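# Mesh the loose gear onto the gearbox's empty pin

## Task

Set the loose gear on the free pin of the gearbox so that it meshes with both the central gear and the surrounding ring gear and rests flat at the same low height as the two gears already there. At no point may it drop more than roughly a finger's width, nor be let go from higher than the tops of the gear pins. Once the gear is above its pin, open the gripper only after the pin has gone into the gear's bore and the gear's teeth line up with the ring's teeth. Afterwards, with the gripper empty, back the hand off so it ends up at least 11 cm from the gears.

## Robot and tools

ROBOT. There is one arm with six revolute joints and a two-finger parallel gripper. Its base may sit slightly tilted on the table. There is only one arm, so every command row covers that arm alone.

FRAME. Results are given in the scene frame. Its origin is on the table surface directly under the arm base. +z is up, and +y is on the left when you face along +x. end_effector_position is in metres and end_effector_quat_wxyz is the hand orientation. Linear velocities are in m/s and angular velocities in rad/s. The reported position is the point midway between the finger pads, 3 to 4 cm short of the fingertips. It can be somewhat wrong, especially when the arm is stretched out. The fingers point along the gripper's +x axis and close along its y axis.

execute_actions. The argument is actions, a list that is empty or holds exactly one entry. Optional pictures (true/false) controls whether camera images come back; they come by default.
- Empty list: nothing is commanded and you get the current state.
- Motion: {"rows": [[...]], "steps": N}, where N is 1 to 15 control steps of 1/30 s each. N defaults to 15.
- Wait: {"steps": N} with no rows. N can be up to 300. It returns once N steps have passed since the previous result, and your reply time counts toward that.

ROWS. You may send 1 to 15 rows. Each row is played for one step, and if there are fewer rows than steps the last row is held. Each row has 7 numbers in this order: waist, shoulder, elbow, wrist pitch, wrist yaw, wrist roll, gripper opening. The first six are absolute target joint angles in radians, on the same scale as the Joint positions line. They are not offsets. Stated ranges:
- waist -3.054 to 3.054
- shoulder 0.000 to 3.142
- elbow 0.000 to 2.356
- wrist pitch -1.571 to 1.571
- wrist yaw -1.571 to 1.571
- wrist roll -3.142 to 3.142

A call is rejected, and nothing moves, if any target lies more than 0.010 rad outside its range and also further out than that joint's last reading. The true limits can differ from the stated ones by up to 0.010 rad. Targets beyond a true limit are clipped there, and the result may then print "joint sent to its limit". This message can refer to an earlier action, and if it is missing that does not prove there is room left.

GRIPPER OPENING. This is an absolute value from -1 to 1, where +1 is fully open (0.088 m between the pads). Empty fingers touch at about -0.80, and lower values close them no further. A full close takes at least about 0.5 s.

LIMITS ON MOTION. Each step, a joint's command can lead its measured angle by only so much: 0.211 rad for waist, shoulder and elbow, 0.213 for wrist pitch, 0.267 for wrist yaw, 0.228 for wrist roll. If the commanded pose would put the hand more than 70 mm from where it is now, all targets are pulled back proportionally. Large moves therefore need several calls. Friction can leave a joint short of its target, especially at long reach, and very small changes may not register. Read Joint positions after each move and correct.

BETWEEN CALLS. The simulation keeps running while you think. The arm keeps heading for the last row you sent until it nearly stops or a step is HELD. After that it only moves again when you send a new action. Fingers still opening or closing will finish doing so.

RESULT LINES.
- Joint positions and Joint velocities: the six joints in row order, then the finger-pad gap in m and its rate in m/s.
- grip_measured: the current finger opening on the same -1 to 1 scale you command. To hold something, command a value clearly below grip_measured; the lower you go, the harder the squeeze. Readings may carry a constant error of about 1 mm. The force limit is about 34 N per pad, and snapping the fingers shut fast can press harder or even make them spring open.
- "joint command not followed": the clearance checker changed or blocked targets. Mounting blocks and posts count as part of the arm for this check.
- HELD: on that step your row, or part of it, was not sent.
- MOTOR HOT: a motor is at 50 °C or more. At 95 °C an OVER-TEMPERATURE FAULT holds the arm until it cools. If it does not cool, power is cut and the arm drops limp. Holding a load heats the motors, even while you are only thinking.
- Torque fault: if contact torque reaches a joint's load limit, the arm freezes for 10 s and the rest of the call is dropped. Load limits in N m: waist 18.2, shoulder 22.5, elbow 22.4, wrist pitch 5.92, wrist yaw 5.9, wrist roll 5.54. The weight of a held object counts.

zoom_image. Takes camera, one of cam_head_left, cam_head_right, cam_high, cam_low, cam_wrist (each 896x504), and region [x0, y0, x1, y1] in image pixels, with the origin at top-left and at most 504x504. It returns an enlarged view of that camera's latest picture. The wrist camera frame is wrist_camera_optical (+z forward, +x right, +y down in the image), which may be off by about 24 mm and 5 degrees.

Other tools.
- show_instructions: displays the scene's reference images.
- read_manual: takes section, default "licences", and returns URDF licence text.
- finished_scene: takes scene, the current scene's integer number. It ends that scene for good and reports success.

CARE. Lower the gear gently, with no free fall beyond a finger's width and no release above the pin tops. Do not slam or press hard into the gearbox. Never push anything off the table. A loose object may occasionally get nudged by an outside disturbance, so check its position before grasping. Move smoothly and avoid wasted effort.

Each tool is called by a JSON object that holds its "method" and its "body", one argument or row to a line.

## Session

{"method": "execute_actions", "body": {
  "actions": []
}}

{"method": "show_instructions", "body": {

}}

Scene clock: 0.00 s of 4147.00 s.
end_effector_position=(+0.3194, +0.1990, +0.4209) grip_measured=+0.821 end_effector_quat_wxyz=(+0.930, -0.366, -0.031, -0.010) end_effector_velocity=(+0.001, -0.002, -0.003) end_effector_angular_velocity=(-0.007, +0.012, -0.005)
Joint positions: [ 0.015  0.843  0.633  0.279 -0.023 -0.02   0.079]
Joint velocities: [-0.002  0.002 -0.002 -0.007 -0.007 -0.007 -0.   ]
Heat: hottest shoulder 32 °C (+0.0 °C/min).

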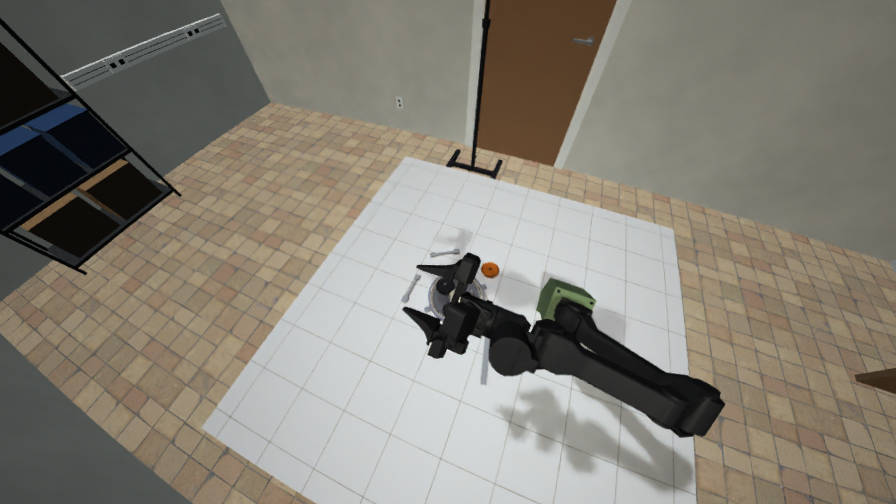

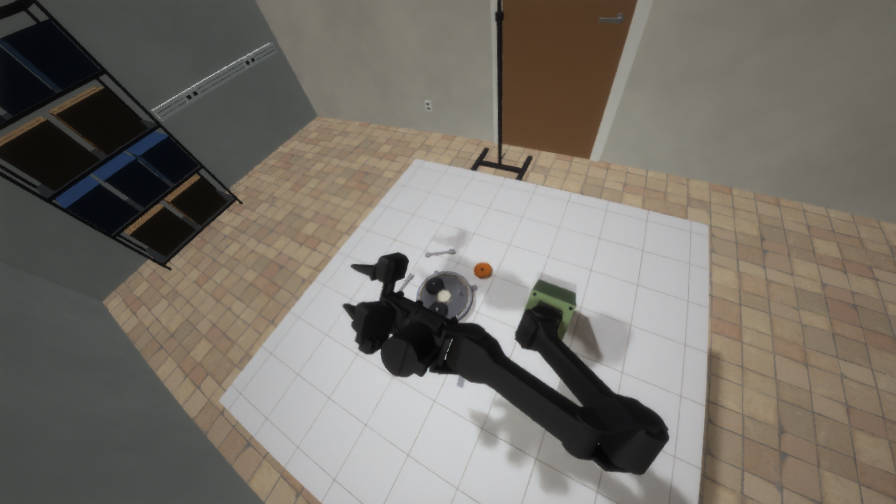

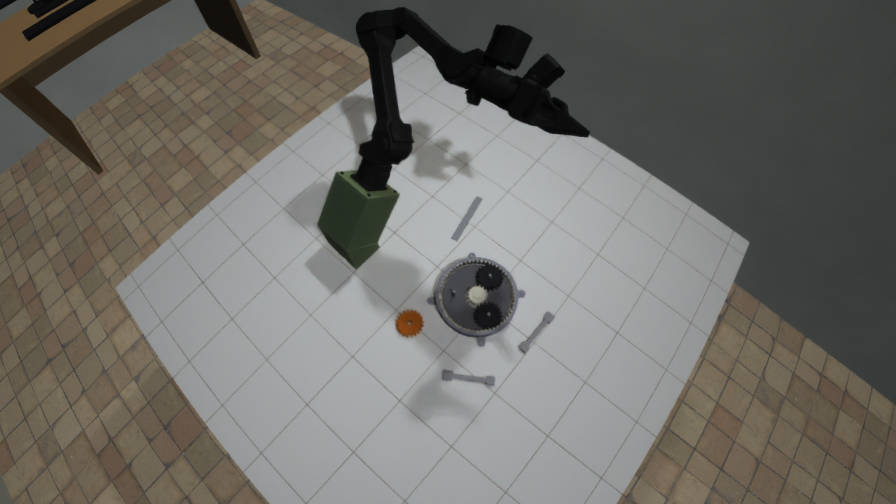

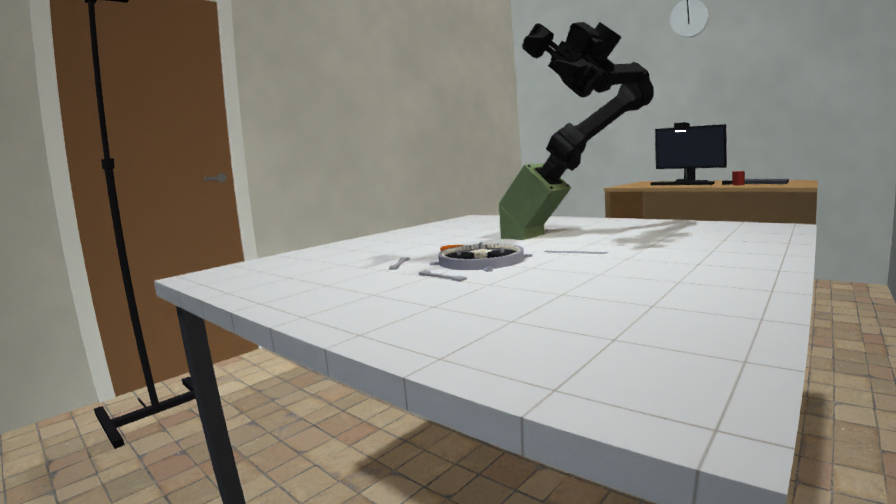

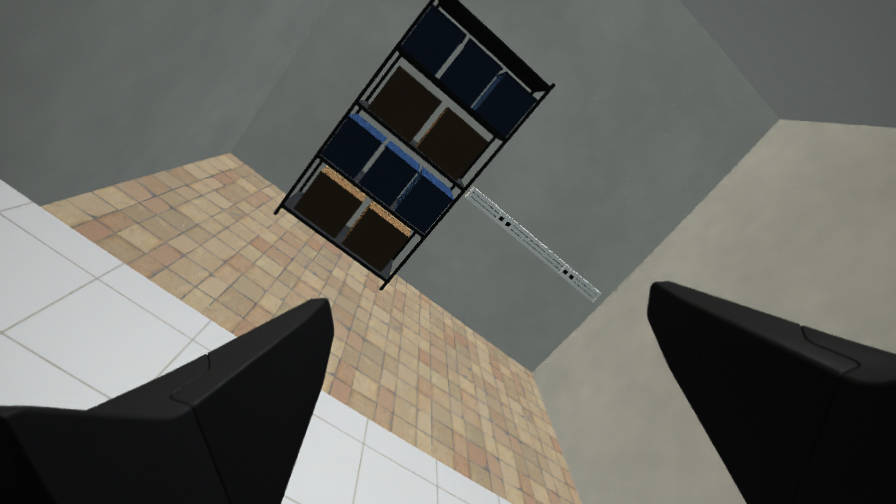

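Reference images for this scene: manual page 1, manual page 2, manual page 3, manual page 4.

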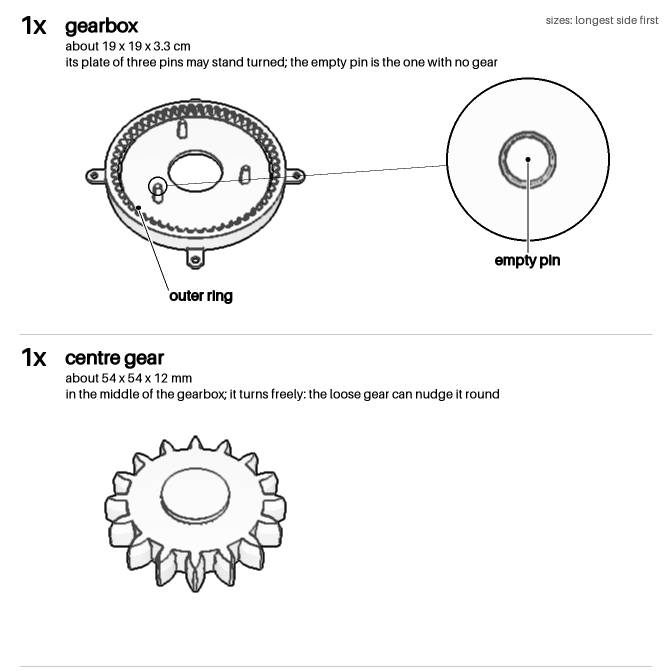

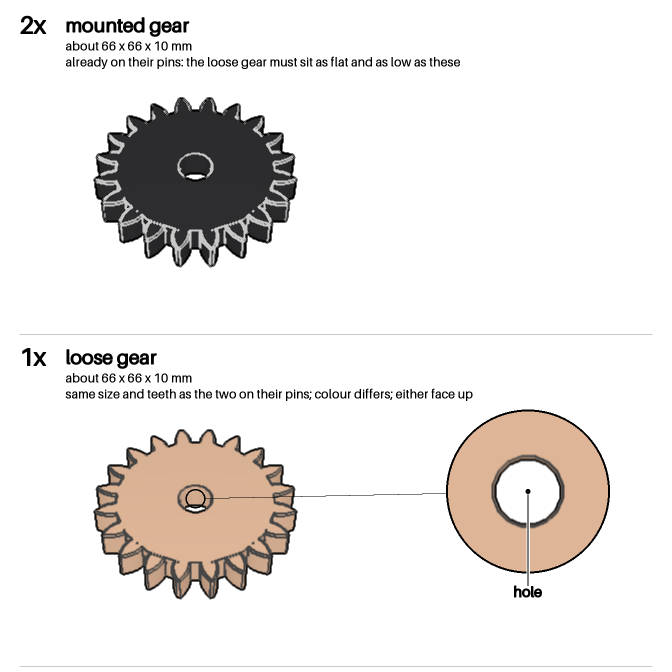

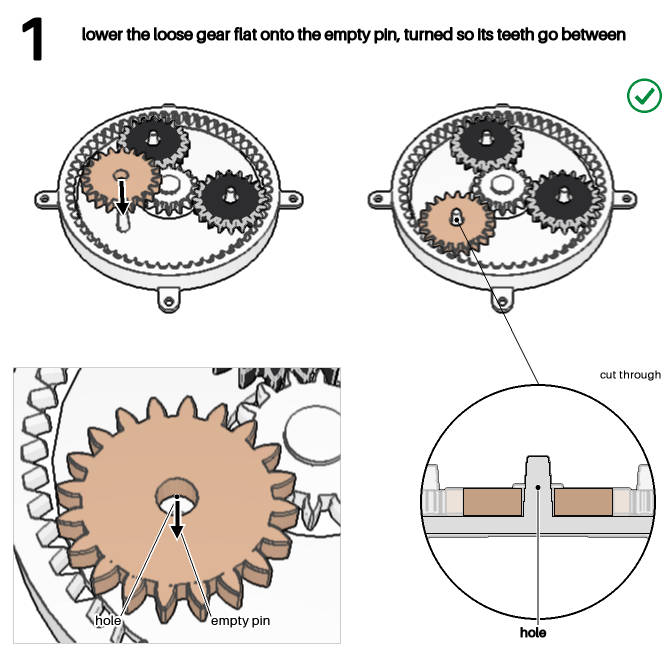

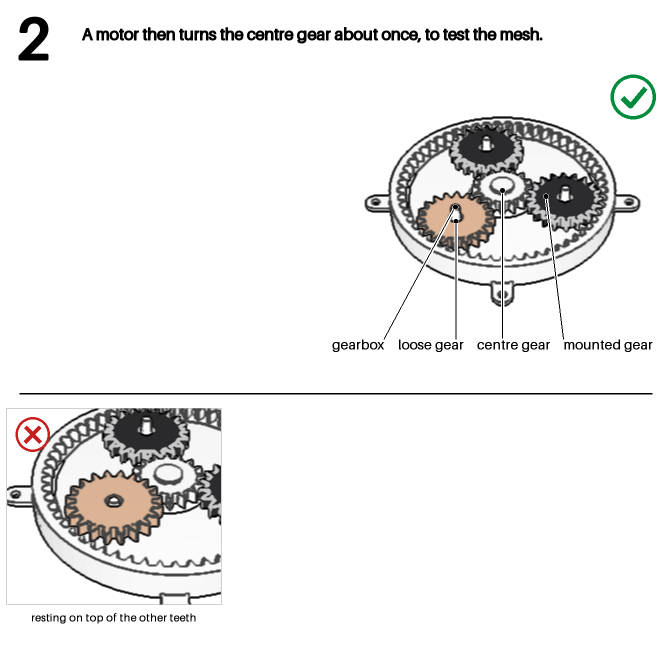

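{"method": "execute_actions", "body": {
  "actions": [
    {"rows":[[-0.6,1.7,1.15,-0.5,-0.55,0,1]]}
  ],
  "pictures": false
}}

{"method": "execute_actions", "body": {
  "actions": [
    {"rows":[[-0.608,2.41,1.18,-0.834,-0.553,0,1]]}
  ],
  "pictures": false
}}

{"method": "execute_actions", "body": {
  "actions": [
    {"steps":25}
  ]
}}

Scene clock: 18.30 s of 4147.00 s.
end_effector_position=(+0.3654, +0.0064, +0.4340) grip_measured=+0.982 end_effector_quat_wxyz=(+0.938, -0.153, +0.269, -0.154) end_effector_velocity=(-0.049, -0.452, -0.302) end_effector_angular_velocity=(+1.252, +0.986, -1.254)
Joint positions: [-0.549  1.47   1.117 -0.373 -0.525 -0.006  0.087]
Joint velocities: [-0.398  1.233  0.159 -0.945 -0.168 -0.022  0.001]
Heat: hottest shoulder 32 °C (+0.0 °C/min).
Steps of this call (steps 1 to 190: nothing new was sent; then 11.47 s passed at rest; steps 191 to 205: all 15 steps of this action). Readings (joint positions):
191: [-0.006 0.864 0.656 0.240 -0.074 -0.020]
192: [-0.054 0.905 0.705 0.190 -0.142 -0.017]
194: [-0.155 1.010 0.810 0.090 -0.266 -0.012]
198: [-0.346 1.207 0.998 -0.107 -0.455 -0.007]
205: the state above

Scene clock: 18.80 s of 4147.00 s.
end_effector_position=(+0.2842, -0.1293, +0.2224) grip_measured=+0.984 end_effector_quat_wxyz=(+0.729, +0.208, +0.593, -0.272) end_effector_velocity=(-0.188, -0.161, -0.396) end_effector_angular_velocity=(+0.990, +0.891, -0.810)
Joint positions: [-0.603  2.174  1.17  -0.818 -0.549 -0.004  0.087]
Joint velocities: [-0.012  1.468  0.022 -0.125 -0.007 -0.022 -0.   ]
Heat: hottest shoulder 32 °C (+0.0 °C/min).
Steps of this call (steps 1 to 15: all 15 steps of this action). Readings (joint positions):
1: [-0.561 1.514 1.126 -0.416 -0.530 -0.005]
2: [-0.571 1.560 1.137 -0.464 -0.534 -0.005]
4: [-0.587 1.650 1.151 -0.553 -0.539 -0.005]
8: [-0.598 1.831 1.163 -0.726 -0.546 -0.005]
15: the state above

Scene clock: 19.63 s of 4147.00 s.
end_effector_position=(+0.2506, -0.1478, +0.1620) grip_measured=+0.984 end_effector_quat_wxyz=(+0.650, +0.281, +0.646, -0.285) end_effector_velocity=(-0.004, +0.002, -0.003) end_effector_angular_velocity=(+0.019, +0.006, -0.021)
Joint positions: [-0.603  2.399  1.172 -0.833 -0.549 -0.004  0.087]
Joint velocities: [-0.002  0.007 -0.007 -0.007 -0.007  0.007 -0.   ]
Heat: hottest shoulder 32 °C (+0.0 °C/min).
Steps of this call (steps 1 to 25: the robot went on to your last target). Readings (joint positions):
1: [-0.603 2.223 1.171 -0.821 -0.549 -0.004]
2: [-0.603 2.269 1.171 -0.823 -0.549 -0.004]
4: [-0.603 2.342 1.171 -0.830 -0.549 -0.004]
8: [-0.603 2.390 1.171 -0.833 -0.549 -0.004]
25: the state above

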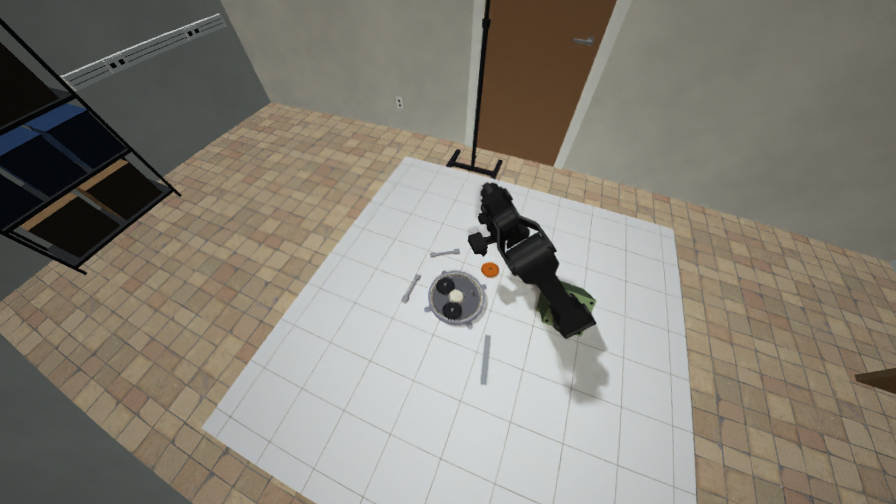

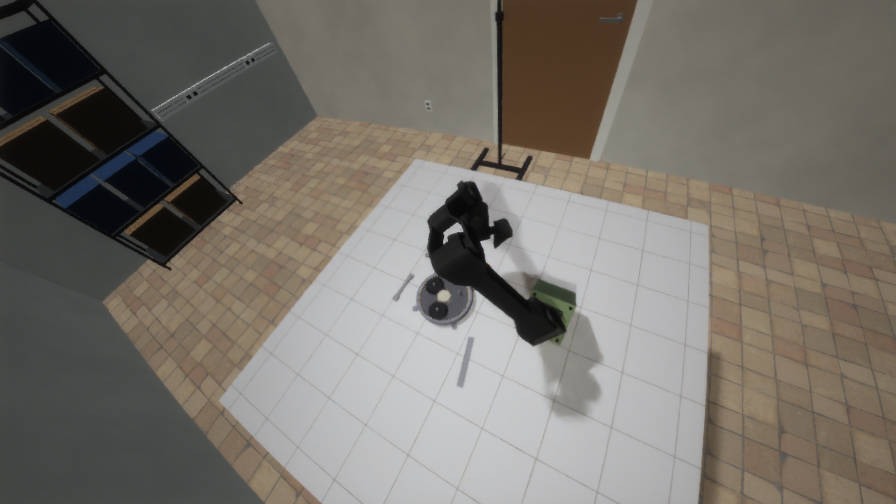

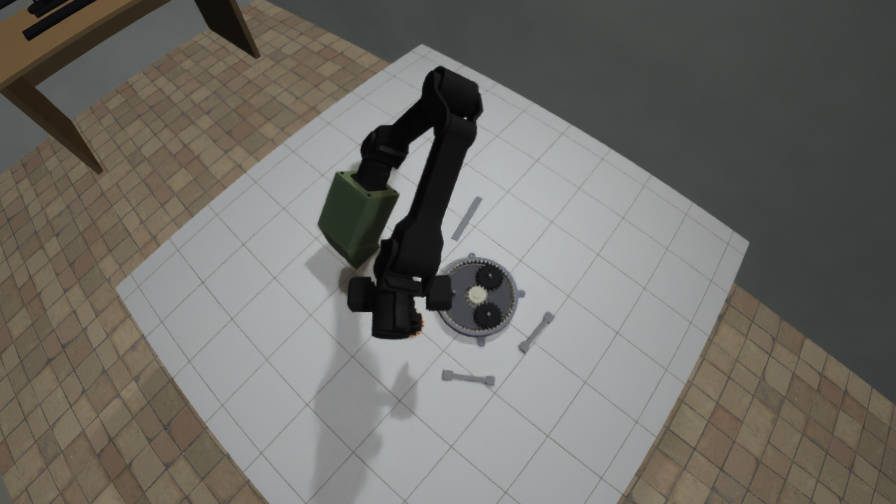

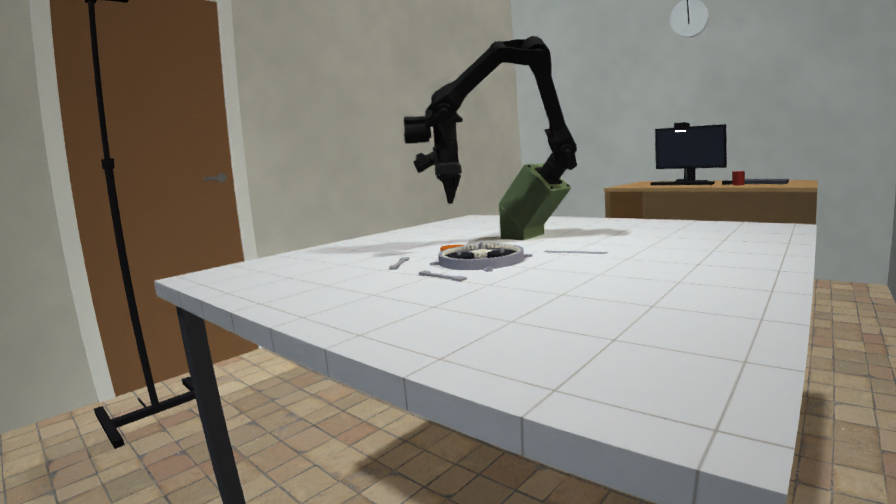

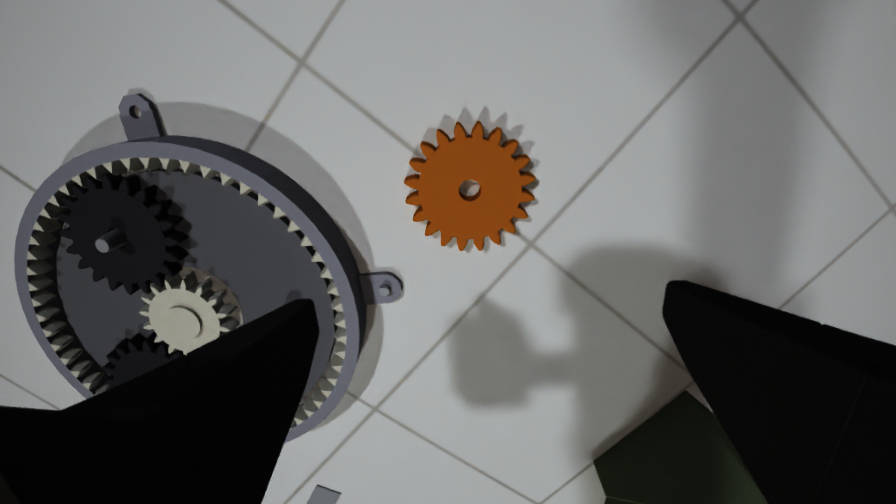

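{"method": "execute_actions", "body": {
  "actions": []
}}

Scene clock: 39.23 s of 4147.00 s.
end_effector_position=(+0.2506, -0.1481, +0.1619) grip_measured=+0.984 end_effector_quat_wxyz=(+0.650, +0.281, +0.646, -0.285) end_effector_velocity=(-0.003, +0.004, +0.001) end_effector_angular_velocity=(+0.019, +0.006, -0.006)
Joint positions: [-0.603  2.4    1.172 -0.833 -0.549 -0.003  0.087]
Joint velocities: [-0.002 -0.002 -0.002 -0.022 -0.007 -0.007 -0.   ]
Heat: hottest waist 34 °C (+3.1 °C/min).
Steps of this call (steps 1 to 15: the robot went on to your last target; steps 16 to 210: nothing new was sent; then 12.60 s passed at rest). Readings (joint positions):
1: [-0.603 2.399 1.172 -0.833 -0.549 -0.004]
2: [-0.603 2.399 1.172 -0.833 -0.549 -0.004]
4: [-0.603 2.400 1.172 -0.833 -0.549 -0.004]
8: [-0.603 2.400 1.172 -0.833 -0.549 -0.004]
210: the state above
The arm was judged still, so your last target was given up. Only a new action makes it travel on or press farther. Fingers that are still opening or closing keep moving.

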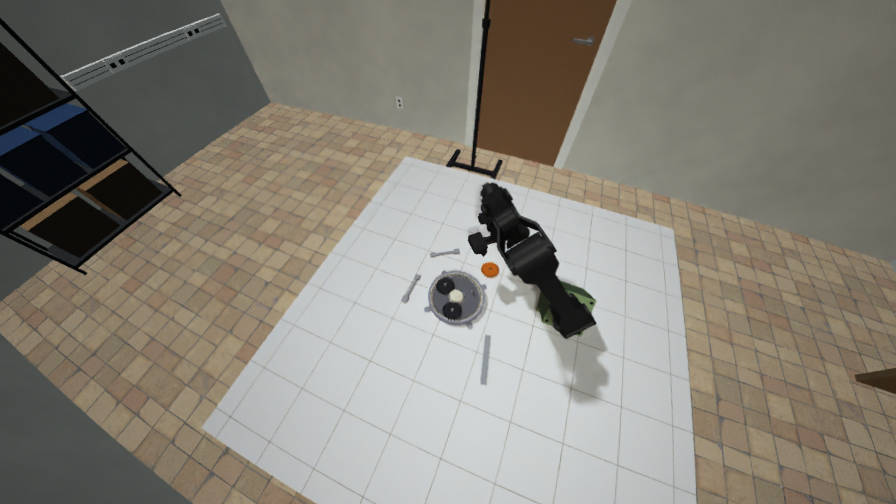

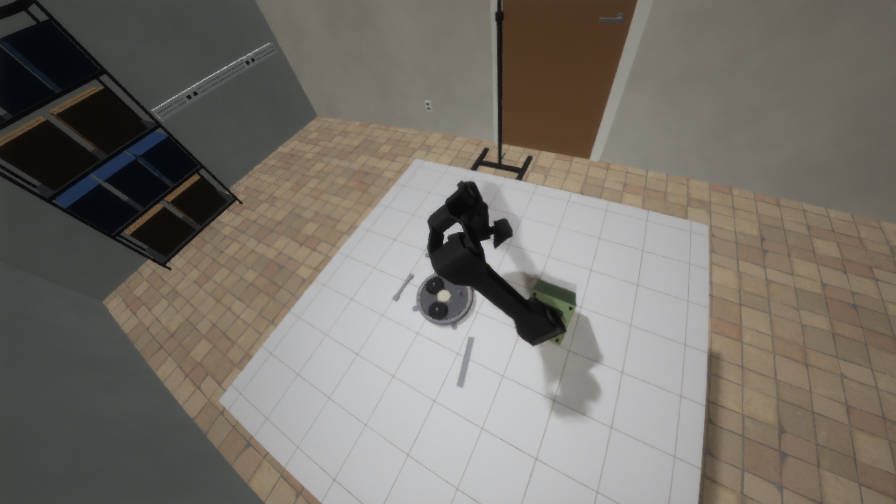

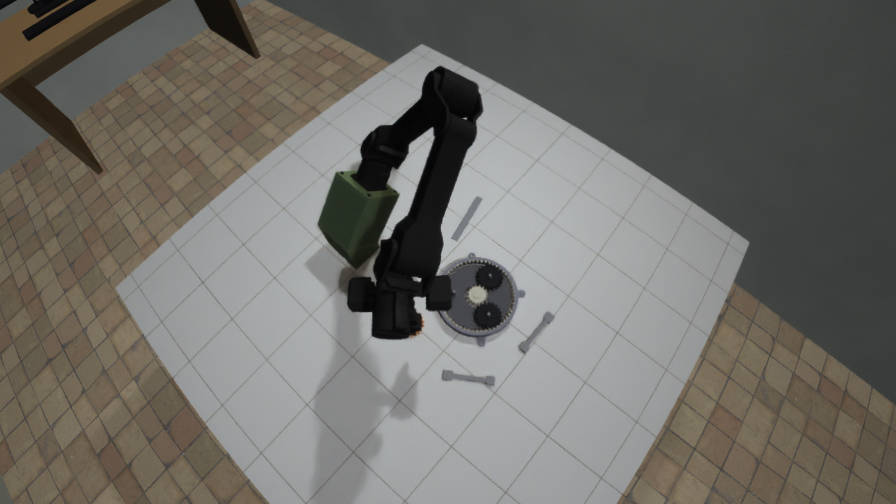

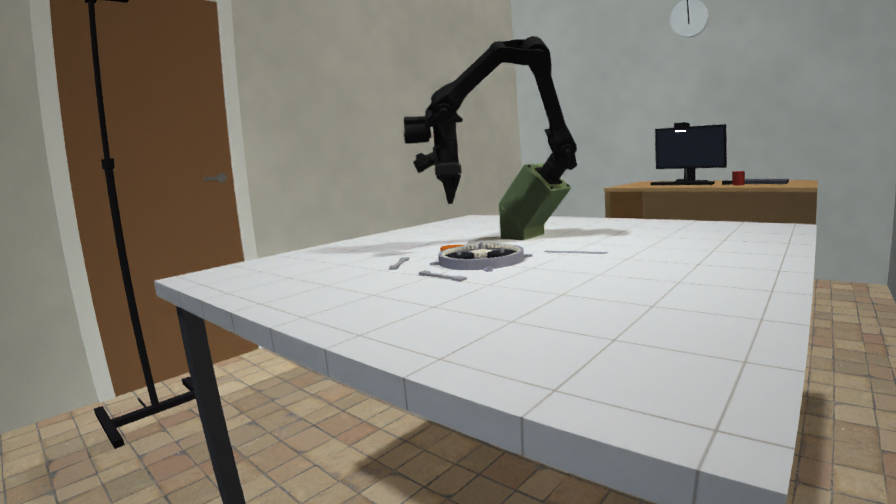

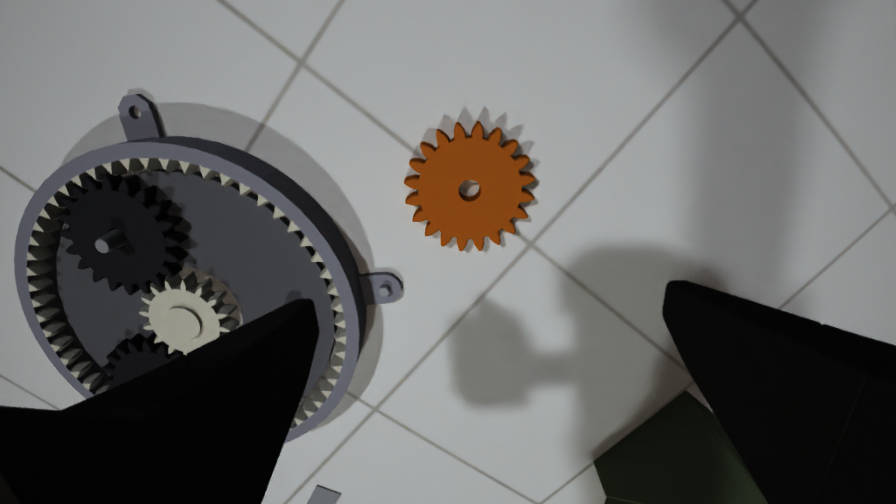

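{"method": "execute_actions", "body": {
  "actions": [
    {"rows":[[-0.58,2.42,1.16,-0.78,-0.56,-0.6,1],[-0.56,2.45,1.15,-0.73,-0.57,-1.1,1],[-0.545,2.48,1.14,-0.69,-0.58,-1.5,1],[-0.538,2.50,1.131,-0.673,-0.586,-1.5,1]],"steps":15}
  ]
}}

{"method": "execute_actions", "body": {
  "actions": [
    {"steps":10}
  ]
}}

Scene clock: 50.57 s of 4147.00 s.
end_effector_position=(+0.2532, -0.1532, +0.1203) grip_measured=+0.984 end_effector_quat_wxyz=(+0.707, -0.013, +0.707, +0.012) end_effector_velocity=(+0.001, +0.003, -0.002) end_effector_angular_velocity=(+0.017, -0.010, +1.649)
Joint positions: [-0.539  2.491  1.135 -0.677 -0.582 -0.799  0.087]
Joint velocities: [ 0.002  0.002 -0.007  0.007 -0.022 -1.648 -0.   ]
Heat: hottest waist 35 °C (+3.6 °C/min).
Steps of this call (steps 1 to 190: nothing new was sent; then 4.50 s passed at rest; steps 191 to 205: all 15 steps of this action). Readings (joint positions):
191: [-0.603 2.402 1.172 -0.828 -0.550 -0.040]
192: [-0.599 2.406 1.170 -0.808 -0.553 -0.096]
194: [-0.580 2.428 1.167 -0.748 -0.565 -0.204]
198: [-0.543 2.478 1.144 -0.701 -0.576 -0.421]
205: the state above

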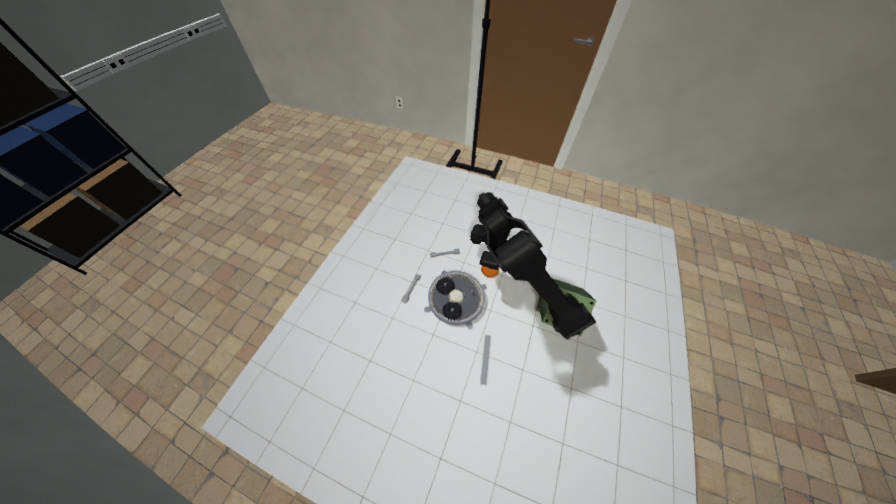

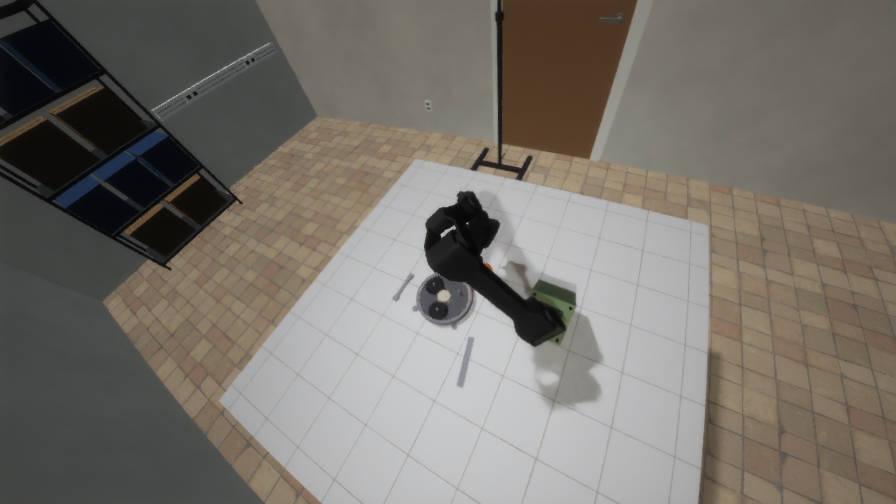

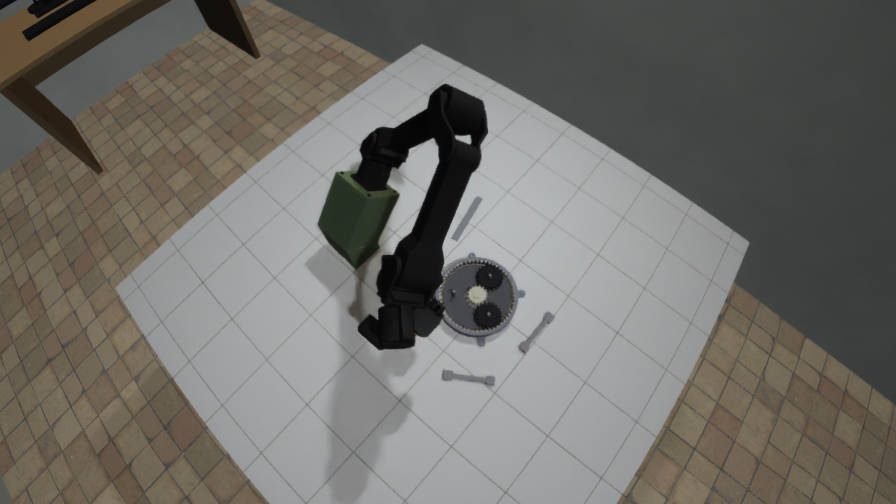

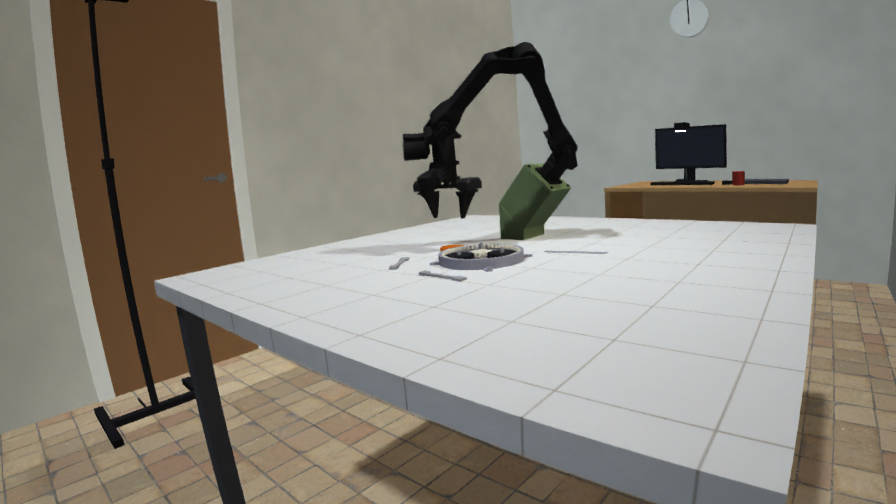

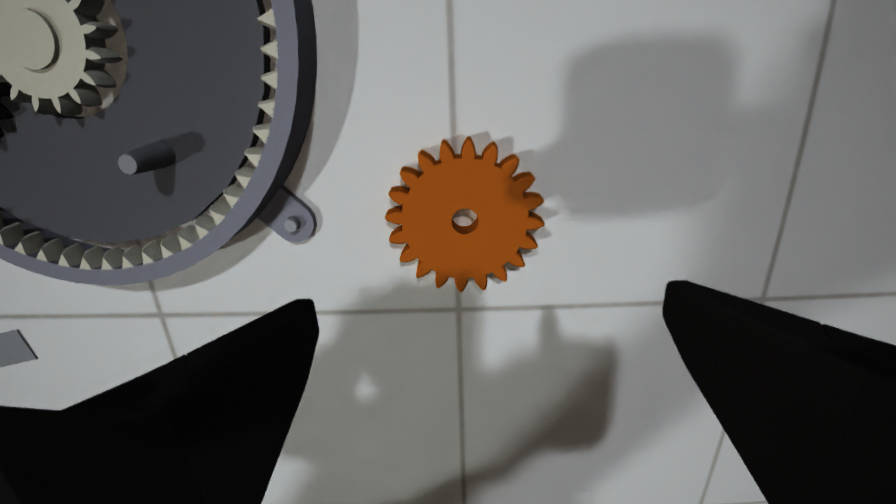

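Scene clock: 50.90 s of 4147.00 s.
end_effector_position=(+0.2535, -0.1536, +0.1202) grip_measured=+0.984 end_effector_quat_wxyz=(+0.679, -0.201, +0.678, +0.199) end_effector_velocity=(+0.003, -0.001, -0.001) end_effector_angular_velocity=(-0.008, -0.010, +1.528)
Joint positions: [-0.539  2.491  1.135 -0.675 -0.582 -1.335  0.087]
Joint velocities: [ 0.002  0.002 -0.002  0.022 -0.007 -1.516  0.   ]
Heat: hottest waist 35 °C (+3.5 °C/min).
Steps of this call (steps 1 to 10: the robot went on to your last target). Readings (joint positions):
1: [-0.539 2.491 1.135 -0.677 -0.582 -0.853]
2: [-0.539 2.491 1.135 -0.677 -0.582 -0.907]
4: [-0.539 2.491 1.135 -0.675 -0.582 -1.015]
8: [-0.539 2.491 1.135 -0.675 -0.582 -1.230]
10: the state above

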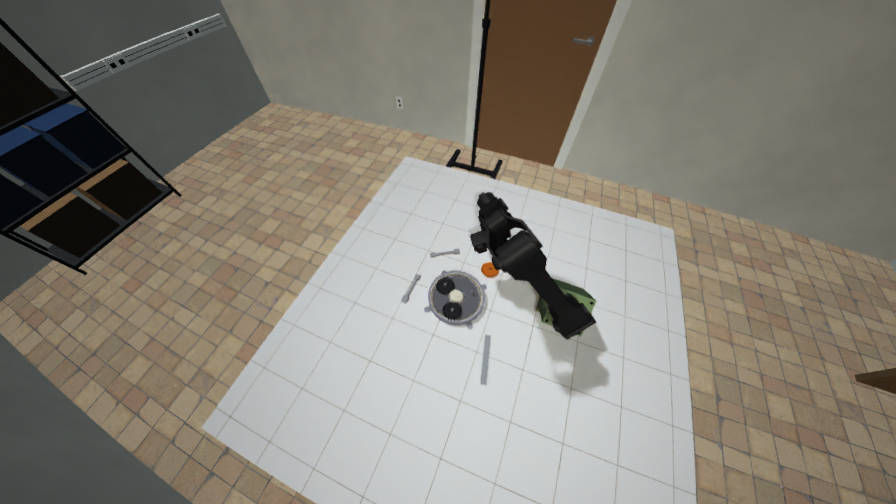

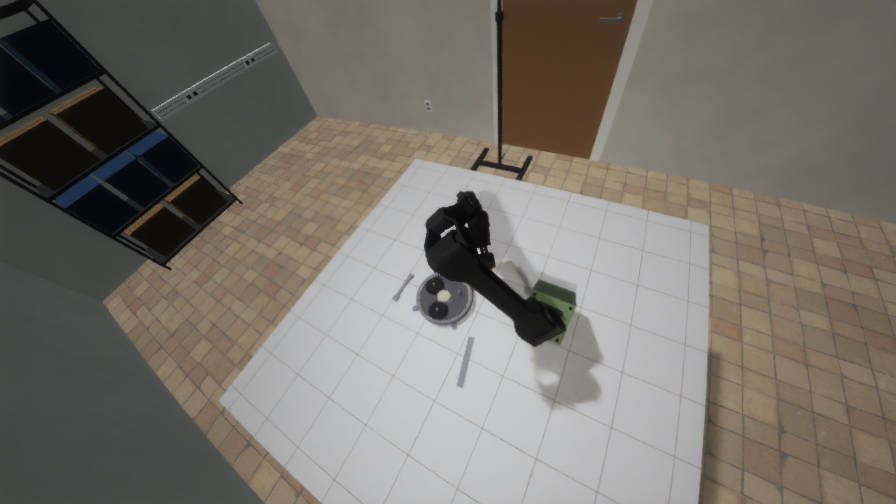

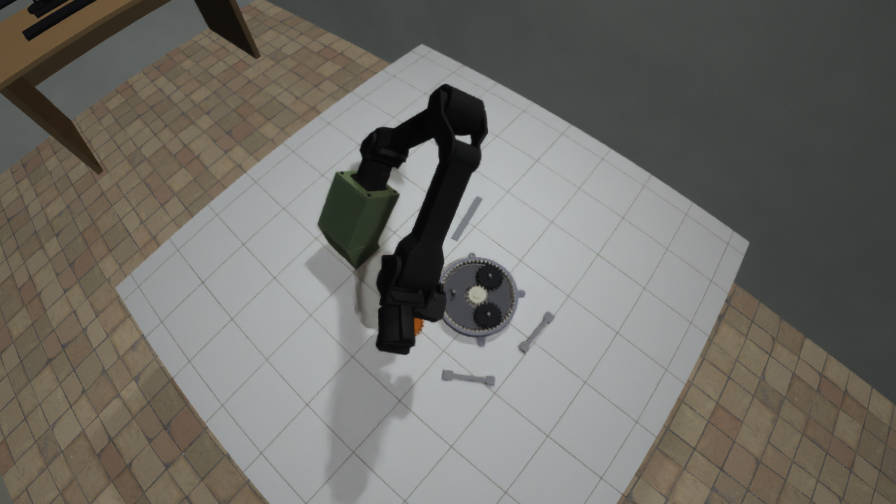

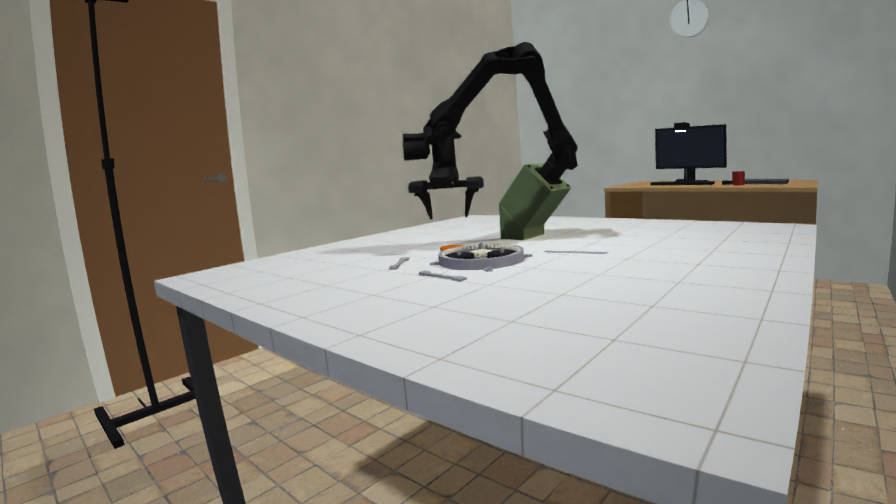

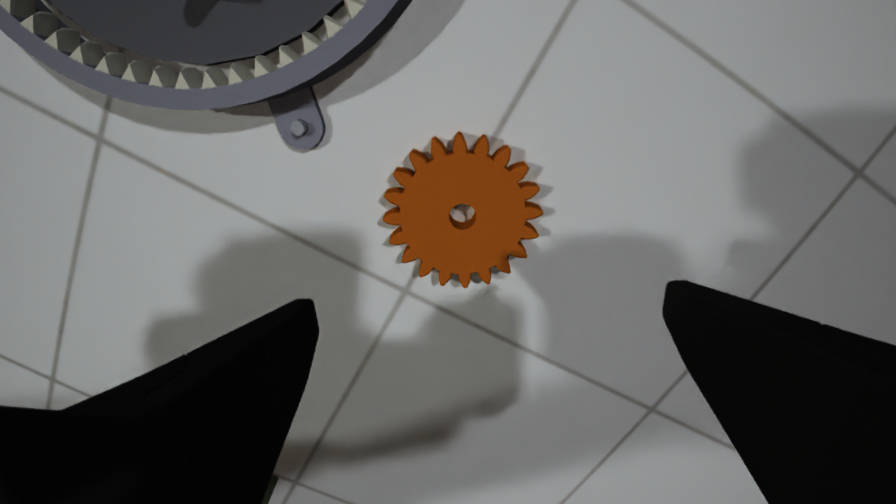

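{"method": "execute_actions", "body": {
  "actions": [
    {"rows":[[-0.515,2.515,1.12,-0.62,-0.595,-1.45,1],[-0.49,2.54,1.11,-0.57,-0.605,-1.45,1],[-0.465,2.565,1.10,-0.52,-0.615,-1.42,1],[-0.44,2.59,1.09,-0.47,-0.625,-1.42,1],[-0.42,2.61,1.08,-0.43,-0.632,-1.4,1],[-0.41,2.625,1.075,-0.40,-0.637,-1.4,1]],"steps":15}
  ]
}}

Scene clock: 60.47 s of 4147.00 s.
end_effector_position=(+0.2568, -0.1529, +0.0577) grip_measured=+0.984 end_effector_quat_wxyz=(+0.653, -0.274, +0.652, +0.269) end_effector_velocity=(+0.015, -0.005, +0.002) end_effector_angular_velocity=(-0.008, -0.079, +0.035)
Joint positions: [-0.412  2.615  1.078 -0.408 -0.632 -1.407  0.087]
Joint velocities: [-0.007 -0.002 -0.002  0.081 -0.037  0.007  0.   ]
Heat: hottest waist 35 °C (+3.0 °C/min).
Steps of this call (steps 1 to 30: the robot went on to your last target; steps 31 to 220: nothing new was sent; then 1.73 s passed at rest; steps 221 to 235: all 15 steps of this action). Readings (joint positions):
221: [-0.537 2.493 1.133 -0.666 -0.583 -1.492]
222: [-0.532 2.497 1.130 -0.645 -0.587 -1.483]
224: [-0.508 2.518 1.123 -0.580 -0.599 -1.459]
228: [-0.433 2.586 1.096 -0.461 -0.623 -1.422]
235: the state above

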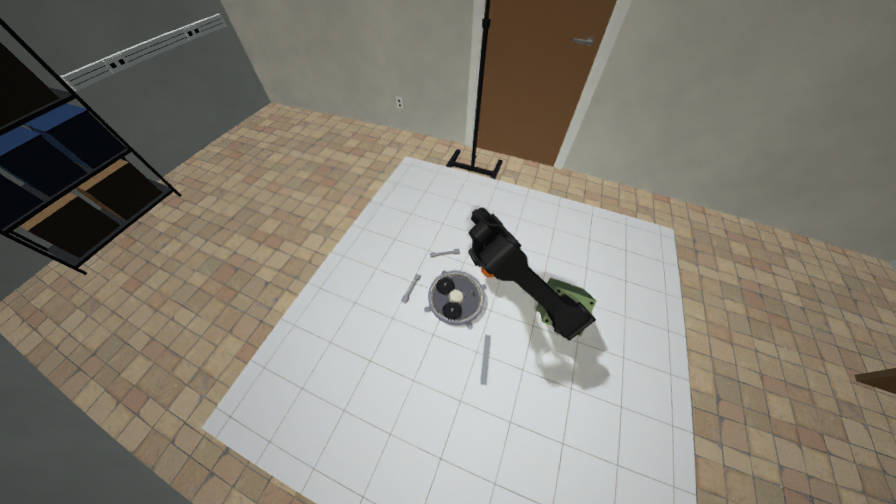

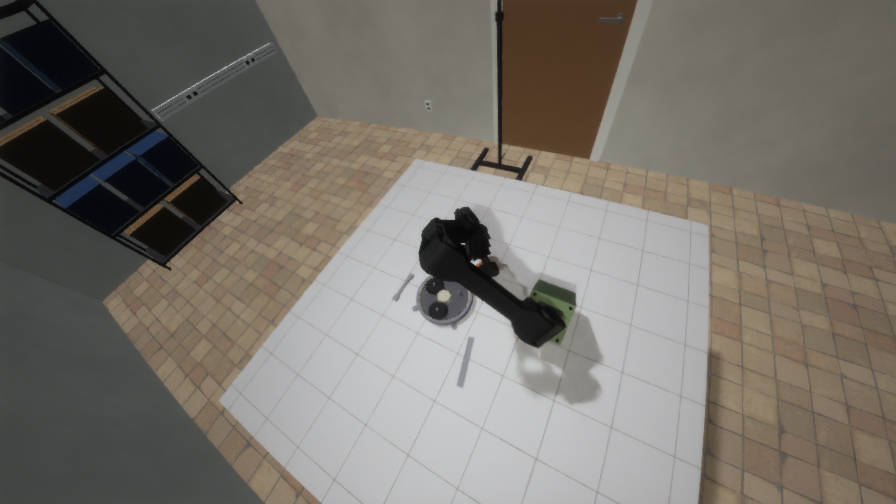

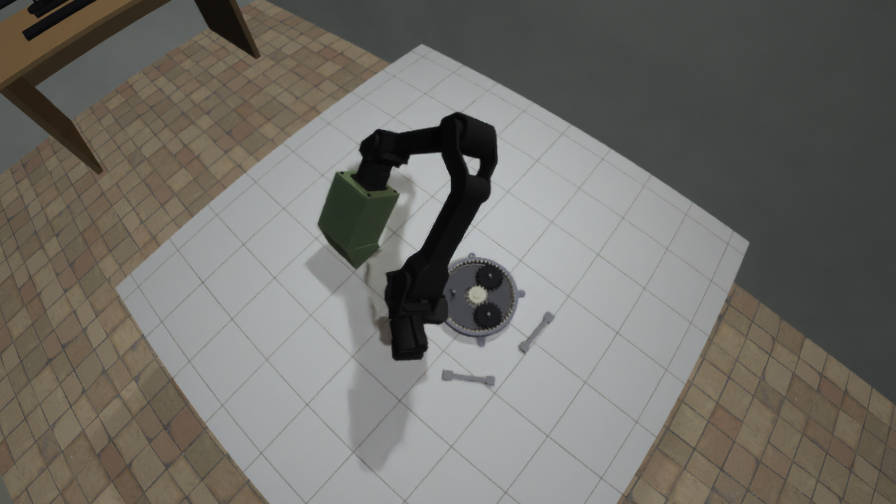

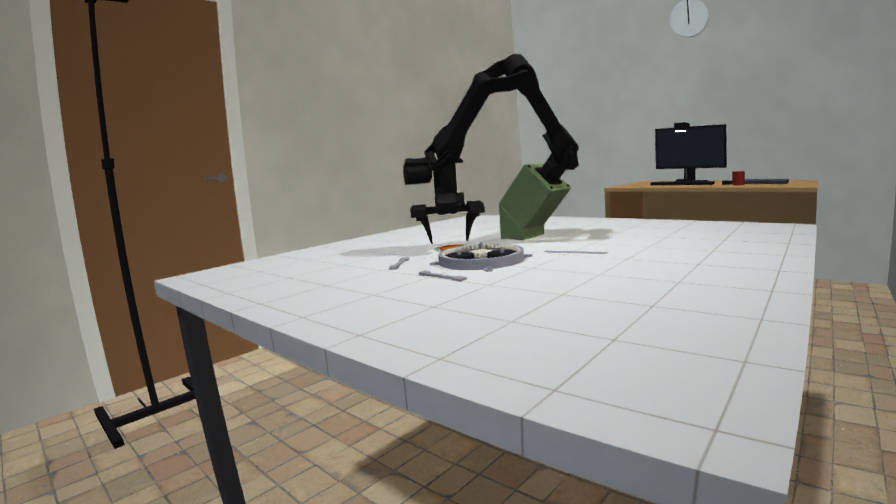

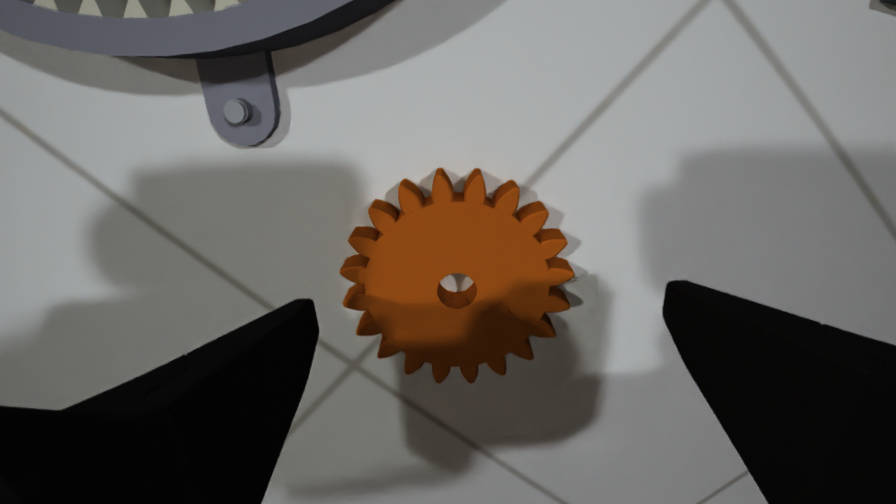

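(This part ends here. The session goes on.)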